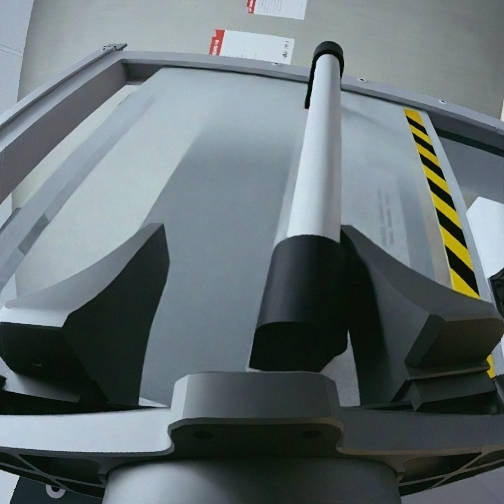

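Emit:
execute_actions([
  {"rows": [[0,-0.0109,0.0101,0,0.0010,0,1, 0,0,0,0,0,0,1],[0,-0.0217,0.0202,0,0.0021,0,1, 0,0,0,0,0,0,1],[0,-0.0326,0.0303,0,0.0031,0,1, 0,0,0,0,0,0,1],[0,-0.0434,0.0403,0,0.0041,0,1, 0,0,0,0,0,0,1],[0,-0.0543,0.0504,0,0.0051,0,1, 0,0,0,0,0,0,1],[0,-0.0651,0.0605,0,0.0062,0,1, 0,0,0,0,0,0,1],[0,-0.0760,0.0706,0,0.0072,0,1, 0,0,0,0,0,0,1],[0,-0.0867,0.0799,0,0.0086,0,1, 0,0,0,0,0,0,1],[0,-0.0974,0.0892,0,0.0100,0,1, 0,0,0,0,0,0,1],[0,-0.1081,0.0985,0,0.0114,0,1, 0,0,0,0,0,0,1],[0,-0.1189,0.1078,0,0.0129,0,1, 0,0,0,0,0,0,1],[0,-0.1296,0.1170,0,0.0143,0,1, 0,0,0,0,0,0,1],[0,-0.1403,0.1263,0,0.0157,0,1, 0,0,0,0,0,0,1],[0,-0.1510,0.1356,0,0.0171,0,1, 0,0,0,0,0,0,1],[0,-0.1617,0.1449,0,0.0185,0,1, 0,0,0,0,0,0,1]], "steps": 15},
], pictures=false)

Emit:
execute_actions([
  {"steps": 8},
], pictures=false)

Scene clock: 518.93 s of 4375.00 s.
left_arm: end_effector_position=(+0.3527, +0.0966, +0.2556) grip_measured=+0.99 end_effector_quat_wxyz=(+0.684, +0.274, +0.653, -0.174) | right_arm: end_effector_position=(+0.2756, +0.0371, +0.5293) grip_measured=+1.00 end_effector_quat_wxyz=(+0.168, +0.076, +0.628, +0.756)
Joint positions: left_arm=[-0.706  1.297 -0.488  0.108 -0.722  0.067  0.069] | right_arm=[ 0.808  1.461 -1.597  1.57   0.444  0.001  0.07 ]
Joint torques (N m, as the arm reports them, + toward a larger angle): left_arm=[ 0.85 -2.99 -3.16  0.05 -0.83  0.08] | right_arm=[  0.24 -19.6  -10.99   2.31  -0.1    0.08]
Steps of this call (steps 1 to 15: the robot went on to your last target; steps 16 to 90: nothing new was sent; then 36.03 s passed at rest; steps 91 to 105: all 15 steps of this action). Readings (joint positions):
91: left_arm=[-0.706 1.603 -0.764 0.108 -0.757 0.067] | right_arm=[0.808 1.461 -1.597 1.569 0.444 0.001]
92: left_arm=[-0.706 1.597 -0.760 0.108 -0.757 0.067] | right_arm=[0.808 1.461 -1.597 1.570 0.444 0.001]
94: left_arm=[-0.706 1.566 -0.731 0.108 -0.754 0.067] | right_arm=[0.808 1.461 -1.597 1.570 0.444 0.001]
98: left_arm=[-0.706 1.465 -0.636 0.108 -0.744 0.067] | right_arm=[0.808 1.461 -1.597 1.570 0.444 0.001]
105: the state above

Scene clock: 519.20 s of 4375.00 s.
left_arm: end_effector_position=(+0.3412, +0.1042, +0.2544) grip_measured=+0.99 end_effector_quat_wxyz=(+0.684, +0.274, +0.653, -0.174) | right_arm: end_effector_position=(+0.2756, +0.0372, +0.5295) grip_measured=+1.00 end_effector_quat_wxyz=(+0.168, +0.076, +0.628, +0.756)
Joint positions: left_arm=[-0.706  1.245 -0.442  0.108 -0.715  0.067  0.069] | right_arm=[ 0.808  1.461 -1.598  1.57   0.444  0.001  0.07 ]
Joint torques (N m, as the arm reports them, + toward a larger angle): left_arm=[ 1.   -1.3  -4.15  0.12 -0.84  0.08] | right_arm=[  0.53 -19.27 -11.1    2.4   -0.25   0.06]
Steps of this call (steps 1 to 8: the robot went on to your last target). Readings (joint positions):
1: left_arm=[-0.706 1.275 -0.469 0.108 -0.719 0.067] | right_arm=[0.808 1.461 -1.598 1.570 0.444 0.001]
2: left_arm=[-0.706 1.258 -0.454 0.108 -0.717 0.067] | right_arm=[0.808 1.461 -1.598 1.570 0.444 0.001]
4: left_arm=[-0.706 1.244 -0.441 0.108 -0.715 0.067] | right_arm=[0.808 1.461 -1.598 1.570 0.444 0.001]
8: the state above

Emit:
execute_actions([
  {"rows": [[0,-0.0149,0.0088,0,0.0061,0,1, 0,0,0,0,0,0,1],[0,-0.0299,0.0177,0,0.0121,0,1, 0,0,0,0,0,0,1],[0,-0.0448,0.0265,0,0.0182,0,1, 0,0,0,0,0,0,1],[0,-0.0598,0.0354,0,0.0242,0,1, 0,0,0,0,0,0,1],[0,-0.0747,0.0442,0,0.0303,0,1, 0,0,0,0,0,0,1],[0,-0.0897,0.0531,0,0.0363,0,1, 0,0,0,0,0,0,1],[0,-0.1046,0.0619,0,0.0424,0,1, 0,0,0,0,0,0,1],[0,-0.1214,0.0674,0,0.0537,0,1, 0,0,0,0,0,0,1],[0,-0.1382,0.0729,0,0.0650,0,1, 0,0,0,0,0,0,1],[0,-0.1549,0.0784,0,0.0762,0,1, 0,0,0,0,0,0,1],[0,-0.1717,0.0839,0,0.0875,0,1, 0,0,0,0,0,0,1],[0,-0.1885,0.0894,0,0.0988,0,1, 0,0,0,0,0,0,1],[0,-0.2053,0.0949,0,0.1101,0,1, 0,0,0,0,0,0,1],[0,-0.2220,0.1004,0,0.1213,0,1, 0,0,0,0,0,0,1],[0,-0.2388,0.1059,0,0.1326,0,1, 0,0,0,0,0,0,1]], "steps": 15},
], pictures=false)

Emit:
execute_actions([
  {"steps": 9},
], pictures=false)

Scene clock: 528.20 s of 4375.00 s.
left_arm: end_effector_position=(+0.2766, +0.1511, +0.2573) grip_measured=+0.99 end_effector_quat_wxyz=(+0.688, +0.272, +0.653, -0.163) | right_arm: end_effector_position=(+0.2756, +0.0373, +0.5296) grip_measured=+1.00 end_effector_quat_wxyz=(+0.168, +0.076, +0.628, +0.756)
Joint positions: left_arm=[-0.706  0.835 -0.249  0.109 -0.5    0.067  0.069] | right_arm=[ 0.809  1.462 -1.599  1.57   0.444  0.001  0.07 ]
Joint torques (N m, as the arm reports them, + toward a larger angle): left_arm=[ 1.   -1.1  -3.51  0.01 -0.73  0.08] | right_arm=[  0.4  -18.9   -9.97   2.06   0.19  -0.12]
Steps of this call (steps 1 to 30: the robot went on to your last target; steps 31 to 90: nothing new was sent; then 5.50 s passed at rest; steps 91 to 105: all 15 steps of this action). Readings (joint positions):
91: left_arm=[-0.706 1.245 -0.443 0.109 -0.715 0.067] | right_arm=[0.809 1.462 -1.599 1.570 0.444 0.001]
92: left_arm=[-0.706 1.240 -0.441 0.109 -0.713 0.067] | right_arm=[0.809 1.462 -1.599 1.570 0.444 0.001]
94: left_arm=[-0.706 1.210 -0.423 0.109 -0.701 0.067] | right_arm=[0.809 1.462 -1.599 1.570 0.444 0.001]
98: left_arm=[-0.706 1.085 -0.348 0.109 -0.650 0.067] | right_arm=[0.809 1.462 -1.599 1.570 0.444 0.001]
105: the state above

Scene clock: 528.50 s of 4375.00 s.
left_arm: end_effector_position=(+0.2609, +0.1634, +0.2546) grip_measured=+0.99 end_effector_quat_wxyz=(+0.689, +0.271, +0.654, -0.159) | right_arm: end_effector_position=(+0.2756, +0.0373, +0.5296) grip_measured=+1.00 end_effector_quat_wxyz=(+0.168, +0.076, +0.628, +0.756)
Joint positions: left_arm=[-0.706  0.714 -0.207  0.109 -0.421  0.067  0.069] | right_arm=[ 0.809  1.462 -1.599  1.57   0.444  0.001  0.07 ]
Joint torques (N m, as the arm reports them, + toward a larger angle): left_arm=[ 1.01  0.84 -4.52 -0.09 -0.89  0.08] | right_arm=[  0.24 -19.25  -9.55   2.03   0.21  -0.12]
Steps of this call (steps 1 to 9: the robot went on to your last target). Readings (joint positions):
1: left_arm=[-0.706 0.800 -0.237 0.109 -0.477 0.067] | right_arm=[0.809 1.462 -1.599 1.570 0.444 0.001]
2: left_arm=[-0.706 0.771 -0.227 0.109 -0.458 0.067] | right_arm=[0.809 1.462 -1.599 1.570 0.444 0.001]
4: left_arm=[-0.706 0.732 -0.213 0.109 -0.432 0.067] | right_arm=[0.809 1.462 -1.599 1.570 0.444 0.001]
8: left_arm=[-0.706 0.714 -0.207 0.109 -0.421 0.067] | right_arm=[0.809 1.462 -1.599 1.570 0.444 0.001]
9: the state above

Emit:
execute_actions([
  {"rows": [[0,-0.0204,0.0020,0,0.0184,0,1, 0,0,0,0,0,0,1],[0,-0.0408,0.0041,0,0.0369,0,1, 0,0,0,0,0,0,1],[0,-0.0612,0.0061,0,0.0553,0,1, 0,0,0,0,0,0,1],[0,-0.0816,0.0082,0,0.0738,0,1, 0,0,0,0,0,0,1],[0,-0.1019,0.0102,0,0.0922,0,1, 0,0,0,0,0,0,1],[0,-0.1223,0.0122,0,0.1106,0,1, 0,0,0,0,0,0,1],[0,-0.1427,0.0143,0,0.1291,0,1, 0,0,0,0,0,0,1],[0,-0.1631,0.0163,0,0.1475,0,1, 0,0,0,0,0,0,1],[0,-0.1820,0.0148,0,0.1679,0,1, 0,0,0,0,0,0,1],[0,-0.2010,0.0133,0,0.1884,0,1, 0,0,0,0,0,0,1],[0,-0.2199,0.0118,0,0.2088,0,1, 0,0,0,0,0,0,1],[0,-0.2389,0.0103,0,0.2292,0,1, 0,0,0,0,0,0,1],[0,-0.2578,0.0088,0,0.2496,0,1, 0,0,0,0,0,0,1],[0,-0.2768,0.0073,0,0.2701,0,1, 0,0,0,0,0,0,1],[0,-0.2957,0.0058,0,0.2905,0,1, 0,0,0,0,0,0,1]], "steps": 15},
], pictures=false)

Emit:
execute_actions([
  {"steps": 11},
], pictures=false)

Emit:
execute_actions([
  {"rows": [[0.544,0,0,0,0,0,1, 0,0,0,0,0,0,1]], "steps": 15},
], pictures=false)

Scene clock: 539.20 s of 4375.00 s.
left_arm: end_effector_position=(+0.2117, +0.2082, +0.2555) grip_measured=+0.99 end_effector_quat_wxyz=(+0.692, +0.258, +0.660, -0.139) | right_arm: end_effector_position=(+0.2756, +0.0372, +0.5295) grip_measured=+1.00 end_effector_quat_wxyz=(+0.168, +0.076, +0.628, +0.756)
Joint positions: left_arm=[-0.706  0.233 -0.181  0.108  0.04   0.067  0.069] | right_arm=[ 0.809  1.461 -1.598  1.57   0.444  0.001  0.07 ]
Joint torques (N m, as the arm reports them, + toward a larger angle): left_arm=[ 1.    0.61 -5.02  0.07 -0.76  0.08] | right_arm=[  0.39 -19.05  -9.22   2.16  -0.14  -0.12]
Steps of this call (steps 1 to 30: the robot went on to your last target; steps 31 to 90: nothing new was sent; then 7.20 s passed at rest; steps 91 to 105: all 15 steps of this action). Readings (joint positions):
91: left_arm=[-0.706 0.715 -0.208 0.108 -0.421 0.067] | right_arm=[0.809 1.461 -1.598 1.570 0.445 0.001]
92: left_arm=[-0.706 0.710 -0.208 0.108 -0.416 0.067] | right_arm=[0.809 1.461 -1.598 1.570 0.445 0.001]
94: left_arm=[-0.706 0.679 -0.206 0.108 -0.388 0.067] | right_arm=[0.809 1.461 -1.598 1.570 0.445 0.001]
98: left_arm=[-0.706 0.549 -0.191 0.108 -0.271 0.067] | right_arm=[0.809 1.461 -1.598 1.570 0.445 0.001]
105: the state above

Scene clock: 539.57 s of 4375.00 s.
left_arm: end_effector_position=(+0.1939, +0.2249, +0.2553) grip_measured=+0.99 end_effector_quat_wxyz=(+0.695, +0.250, +0.661, -0.133) | right_arm: end_effector_position=(+0.2756, +0.0372, +0.5296) grip_measured=+1.00 end_effector_quat_wxyz=(+0.168, +0.076, +0.628, +0.756)
Joint positions: left_arm=[-0.706  0.058 -0.194  0.108  0.222  0.067  0.069] | right_arm=[ 0.809  1.461 -1.598  1.57   0.444  0.001  0.07 ]
Joint torques (N m, as the arm reports them, + toward a larger angle): left_arm=[ 1.01  2.34 -4.92  0.22 -0.91  0.08] | right_arm=[  0.72 -18.6   -9.64   2.16  -0.18  -0.12]
Steps of this call (steps 1 to 11: the robot went on to your last target). Readings (joint positions):
1: left_arm=[-0.706 0.192 -0.182 0.108 0.083 0.067] | right_arm=[0.809 1.461 -1.598 1.570 0.444 0.001]
2: left_arm=[-0.706 0.157 -0.184 0.108 0.121 0.067] | right_arm=[0.809 1.461 -1.598 1.570 0.444 0.001]
4: left_arm=[-0.706 0.102 -0.189 0.108 0.178 0.067] | right_arm=[0.809 1.461 -1.598 1.570 0.444 0.001]
8: left_arm=[-0.706 0.058 -0.194 0.108 0.224 0.067] | right_arm=[0.809 1.461 -1.598 1.570 0.444 0.001]
11: the state above

Scene clock: 540.07 s of 4375.00 s.
left_arm: end_effector_position=(+0.2204, +0.3220, +0.2552) grip_measured=+0.99 end_effector_quat_wxyz=(+0.705, +0.058, +0.704, +0.064) | right_arm: end_effector_position=(+0.2756, +0.0372, +0.5296) grip_measured=+1.00 end_effector_quat_wxyz=(+0.168, +0.076, +0.628, +0.756)
Joint positions: left_arm=[-0.144  0.059 -0.194  0.108  0.222  0.067  0.069] | right_arm=[ 0.809  1.461 -1.598  1.57   0.444  0.001  0.07 ]
Joint torques (N m, as the arm reports them, + toward a larger angle): left_arm=[ 1.3   1.99 -4.79  0.26 -0.87  0.08] | right_arm=[  0.51 -18.87  -9.45   2.17  -0.17  -0.12]
Steps of this call (steps 1 to 15: all 15 steps of this action). Readings (joint positions):
1: left_arm=[-0.705 0.058 -0.194 0.108 0.222 0.067] | right_arm=[0.809 1.461 -1.598 1.570 0.444 0.001]
2: left_arm=[-0.699 0.058 -0.194 0.108 0.222 0.067] | right_arm=[0.809 1.461 -1.598 1.570 0.444 0.001]
4: left_arm=[-0.668 0.059 -0.194 0.108 0.222 0.067] | right_arm=[0.809 1.461 -1.598 1.570 0.444 0.001]
8: left_arm=[-0.539 0.059 -0.194 0.108 0.222 0.067] | right_arm=[0.809 1.461 -1.598 1.570 0.444 0.001]
15: the state above

Emit:
execute_actions([
  {"rows": [[0.2905,0,0,0,0,0,1, 0,-0.0006,0.0031,0,0,0,1],[0.2905,0,0,0,0,0,1, 0,-0.0012,0.0062,0,0,0,1],[0.2905,0,0,0,0,0,1, 0,-0.0018,0.0093,0,0,0,1],[0.2905,0,0,0,0,0,1, 0,-0.0024,0.0124,0,0,0,1],[0.2905,0,0,0,0,0,1, 0,-0.0030,0.0155,0,0,0,1],[0.2905,0,0,0,0,0,1, 0,-0.0036,0.0186,0,0,0,1],[0.2905,0,0,0,0,0,1, 0,-0.0042,0.0217,0,0,0,1],[0.2905,0,0,0,0,0,1, 0,-0.0047,0.0248,0,0,0,1],[0.2905,0,0,0,0,0,1, 0,-0.0053,0.0279,0,0,0,1],[0.2905,0,0,0,0,0,1, 0,-0.0059,0.0310,0,0,0,1],[0.2905,0,0,0,0,0,1, 0,-0.0065,0.0341,0,0,0,1],[0.2905,0,0,0,0,0,1, 0,-0.0071,0.0372,0,0,0,1],[0.2905,0,0,0,0,0,1, 0,-0.0077,0.0403,0,0,0,1],[0.2905,0,0,0,0,0,1, 0,-0.0083,0.0434,0,0,0,1],[0.2905,0,0,0,0,0,1, 0,-0.0089,0.0465,0,0,0,1]], "steps": 15},
], pictures=false)

Emit:
execute_actions([
  {"rows": [[0,0,0,0,0,0,1, 0,-0.0003,0.0033,0,0,0,1],[0,0,0,0,0,0,1, 0,-0.0005,0.0066,0,0,0,1],[0,0,0,0,0,0,1, 0,-0.0008,0.0099,0,0,0,1],[0,0,0,0,0,0,1, 0,-0.0011,0.0132,0,0,0,1],[0,0,0,0,0,0,1, 0,-0.0013,0.0165,0,0,0,1],[0,0,0,0,0,0,1, 0,-0.0016,0.0198,0,0,0,1],[0,0,0,0,0,0,1, 0,-0.0019,0.0231,0,0,0,1],[0,0,0,0,0,0,1, 0,-0.0021,0.0264,0,0,0,1],[0,0,0,0,0,0,1, 0,-0.0024,0.0297,0,0,0,1],[0,0,0,0,0,0,1, 0,-0.0027,0.0330,0,0,0,1],[0,0,0,0,0,0,1, 0,-0.0029,0.0363,0,0,0,1],[0,0,0,0,0,0,1, 0,-0.0032,0.0396,0,0,0,1],[0,0,0,0,0,0,1, 0,-0.0035,0.0429,0,0,0,1],[0,0,0,0,0,0,1, 0,-0.0037,0.0462,0,0,0,1],[0,0,0,0,0,0,1, 0,-0.0040,0.0495,0,0,0,1]], "steps": 15},
])

Scene clock: 557.40 s of 4375.00 s.
left_arm: end_effector_position=(+0.1824, +0.4306, +0.2553) grip_measured=+0.99 end_effector_quat_wxyz=(+0.648, -0.168, +0.686, +0.284) | right_arm: end_effector_position=(+0.2777, +0.0392, +0.4948) grip_measured=+1.00 end_effector_quat_wxyz=(+0.152, +0.093, +0.653, +0.736)
Joint positions: left_arm=[ 0.499  0.058 -0.194  0.108  0.222  0.067  0.069] | right_arm=[ 0.809  1.442 -1.5    1.57   0.444  0.     0.07 ]
Joint torques (N m, as the arm reports them, + toward a larger angle): left_arm=[ 0.49  1.43 -4.79  0.26 -0.85  0.08] | right_arm=[  0.41 -18.33  -7.78   1.69   0.07  -0.04]
Steps of this call (steps 1 to 30: the robot went on to your last target; steps 31 to 90: nothing new was sent; then 13.83 s passed at rest; steps 91 to 105: all 15 steps of this action). Readings (joint positions):
91: left_arm=[0.500 0.058 -0.194 0.108 0.222 0.067] | right_arm=[0.809 1.461 -1.598 1.570 0.444 0.001]
92: left_arm=[0.499 0.058 -0.194 0.108 0.222 0.067] | right_arm=[0.809 1.460 -1.594 1.571 0.444 0.000]
94: left_arm=[0.499 0.058 -0.194 0.108 0.222 0.067] | right_arm=[0.809 1.457 -1.578 1.571 0.444 0.000]
98: left_arm=[0.499 0.058 -0.194 0.108 0.222 0.067] | right_arm=[0.809 1.451 -1.549 1.571 0.444 0.000]
105: the state above

Scene clock: 557.90 s of 4375.00 s.
left_arm: end_effector_position=(+0.1824, +0.4306, +0.2553) grip_measured=+0.99 end_effector_quat_wxyz=(+0.648, -0.168, +0.686, +0.284) | right_arm: end_effector_position=(+0.2804, +0.0418, +0.4521) grip_measured=+1.00 end_effector_quat_wxyz=(+0.133, +0.113, +0.682, +0.710)
Joint positions: left_arm=[ 0.499  0.058 -0.194  0.108  0.222  0.067  0.069] | right_arm=[ 0.809  1.434 -1.396  1.57   0.444  0.     0.07 ]
Joint torques (N m, as the arm reports them, + toward a larger angle): left_arm=[ 0.48  1.34 -4.8   0.25 -0.85  0.08] | right_arm=[  0.44 -16.87  -7.54   2.    -0.04   0.1 ]
Steps of this call (steps 1 to 15: all 15 steps of this action). Readings (joint positions):
1: left_arm=[0.499 0.058 -0.194 0.108 0.222 0.067] | right_arm=[0.809 1.442 -1.494 1.570 0.444 0.000]
2: left_arm=[0.499 0.058 -0.194 0.108 0.222 0.067] | right_arm=[0.809 1.441 -1.490 1.569 0.444 0.000]
4: left_arm=[0.499 0.058 -0.194 0.108 0.222 0.067] | right_arm=[0.809 1.439 -1.478 1.570 0.444 0.000]
8: left_arm=[0.499 0.058 -0.194 0.108 0.222 0.067] | right_arm=[0.809 1.437 -1.447 1.570 0.444 0.000]
15: the state above

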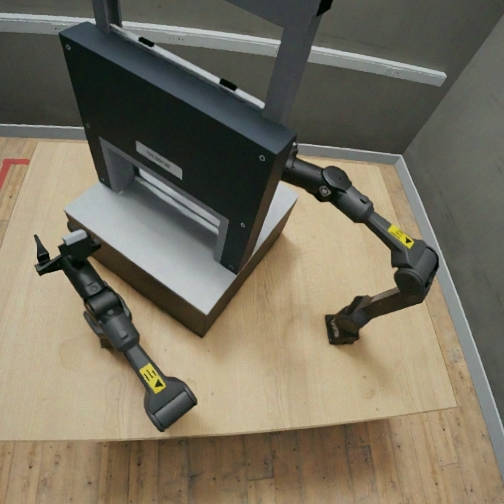

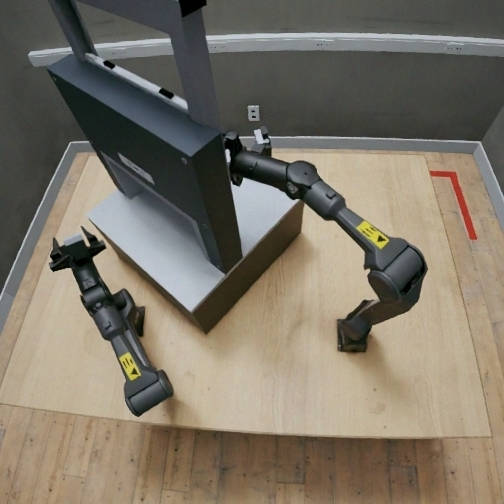

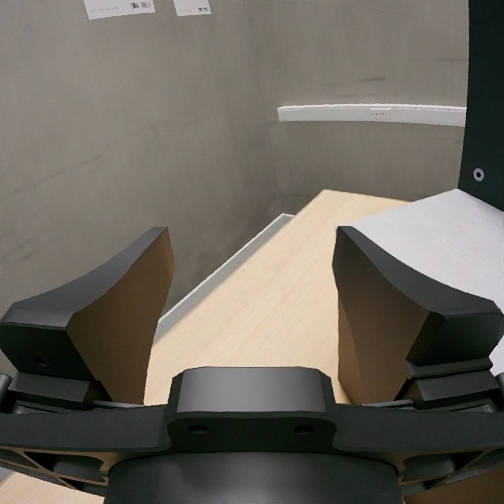

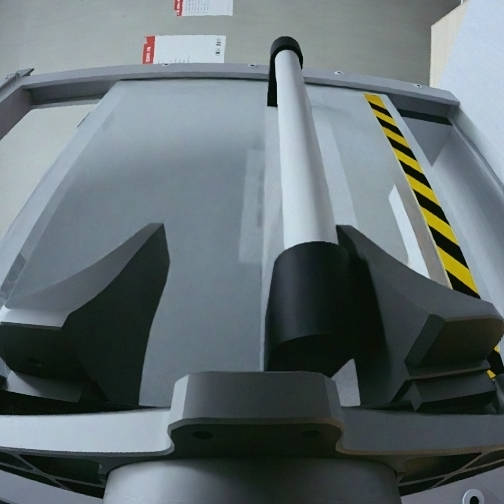

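Emit:
execute_actions(actions=[])

Scene clock: 565.43 s of 4375.00 s.
left_arm: end_effector_position=(+0.1824, +0.4306, +0.2553) grip_measured=+0.99 end_effector_quat_wxyz=(+0.648, -0.168, +0.686, +0.284) | right_arm: end_effector_position=(+0.2806, +0.0420, +0.4498) grip_measured=+1.00 end_effector_quat_wxyz=(+0.132, +0.114, +0.684, +0.709)
Joint positions: left_arm=[ 0.499  0.058 -0.194  0.108  0.222  0.067  0.069] | right_arm=[ 0.809  1.434 -1.39   1.57   0.444  0.     0.07 ]
Joint torques (N m, as the arm reports them, + toward a larger angle): left_arm=[ 0.5   1.55 -4.8   0.25 -0.85  0.08] | right_arm=[  0.45 -17.32 -10.74   2.47  -0.21   0.25]
Steps of this call (steps 1 to 15: the robot went on to your last target; steps 16 to 90: nothing new was sent; then 4.53 s passed at rest). Readings (joint positions):
1: left_arm=[0.499 0.058 -0.194 0.108 0.222 0.067] | right_arm=[0.809 1.434 -1.390 1.570 0.444 0.000]
2: left_arm=[0.499 0.058 -0.194 0.108 0.222 0.067] | right_arm=[0.809 1.434 -1.387 1.569 0.444 0.000]
4: left_arm=[0.499 0.058 -0.194 0.108 0.222 0.067] | right_arm=[0.809 1.434 -1.387 1.569 0.444 0.000]
8: left_arm=[0.499 0.058 -0.194 0.108 0.222 0.067] | right_arm=[0.809 1.434 -1.387 1.569 0.444 0.000]
90: the state above
All arms were judged still, so your last target was given up. Only a new action makes them travel on or press farther. Fingers that are still opening or closing keep moving.

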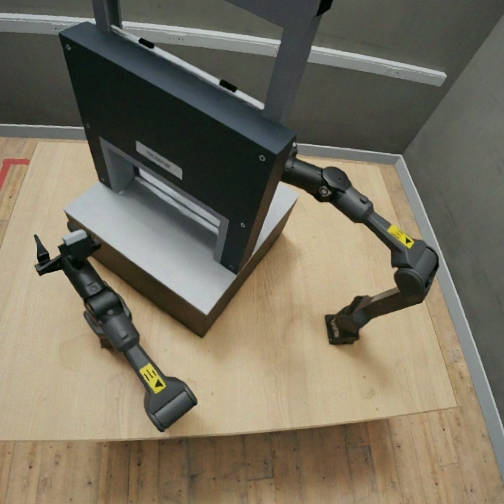

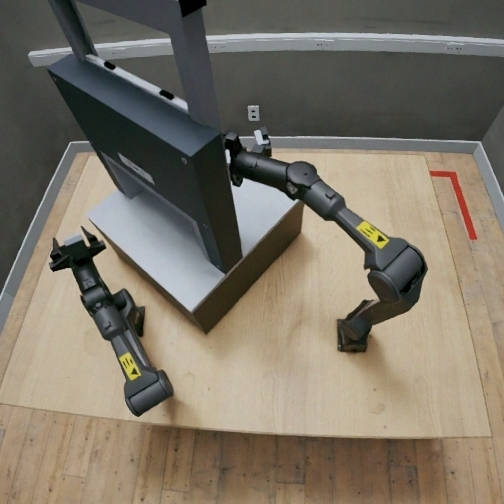

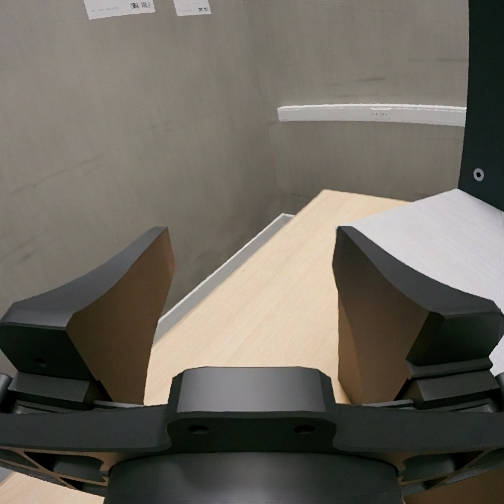

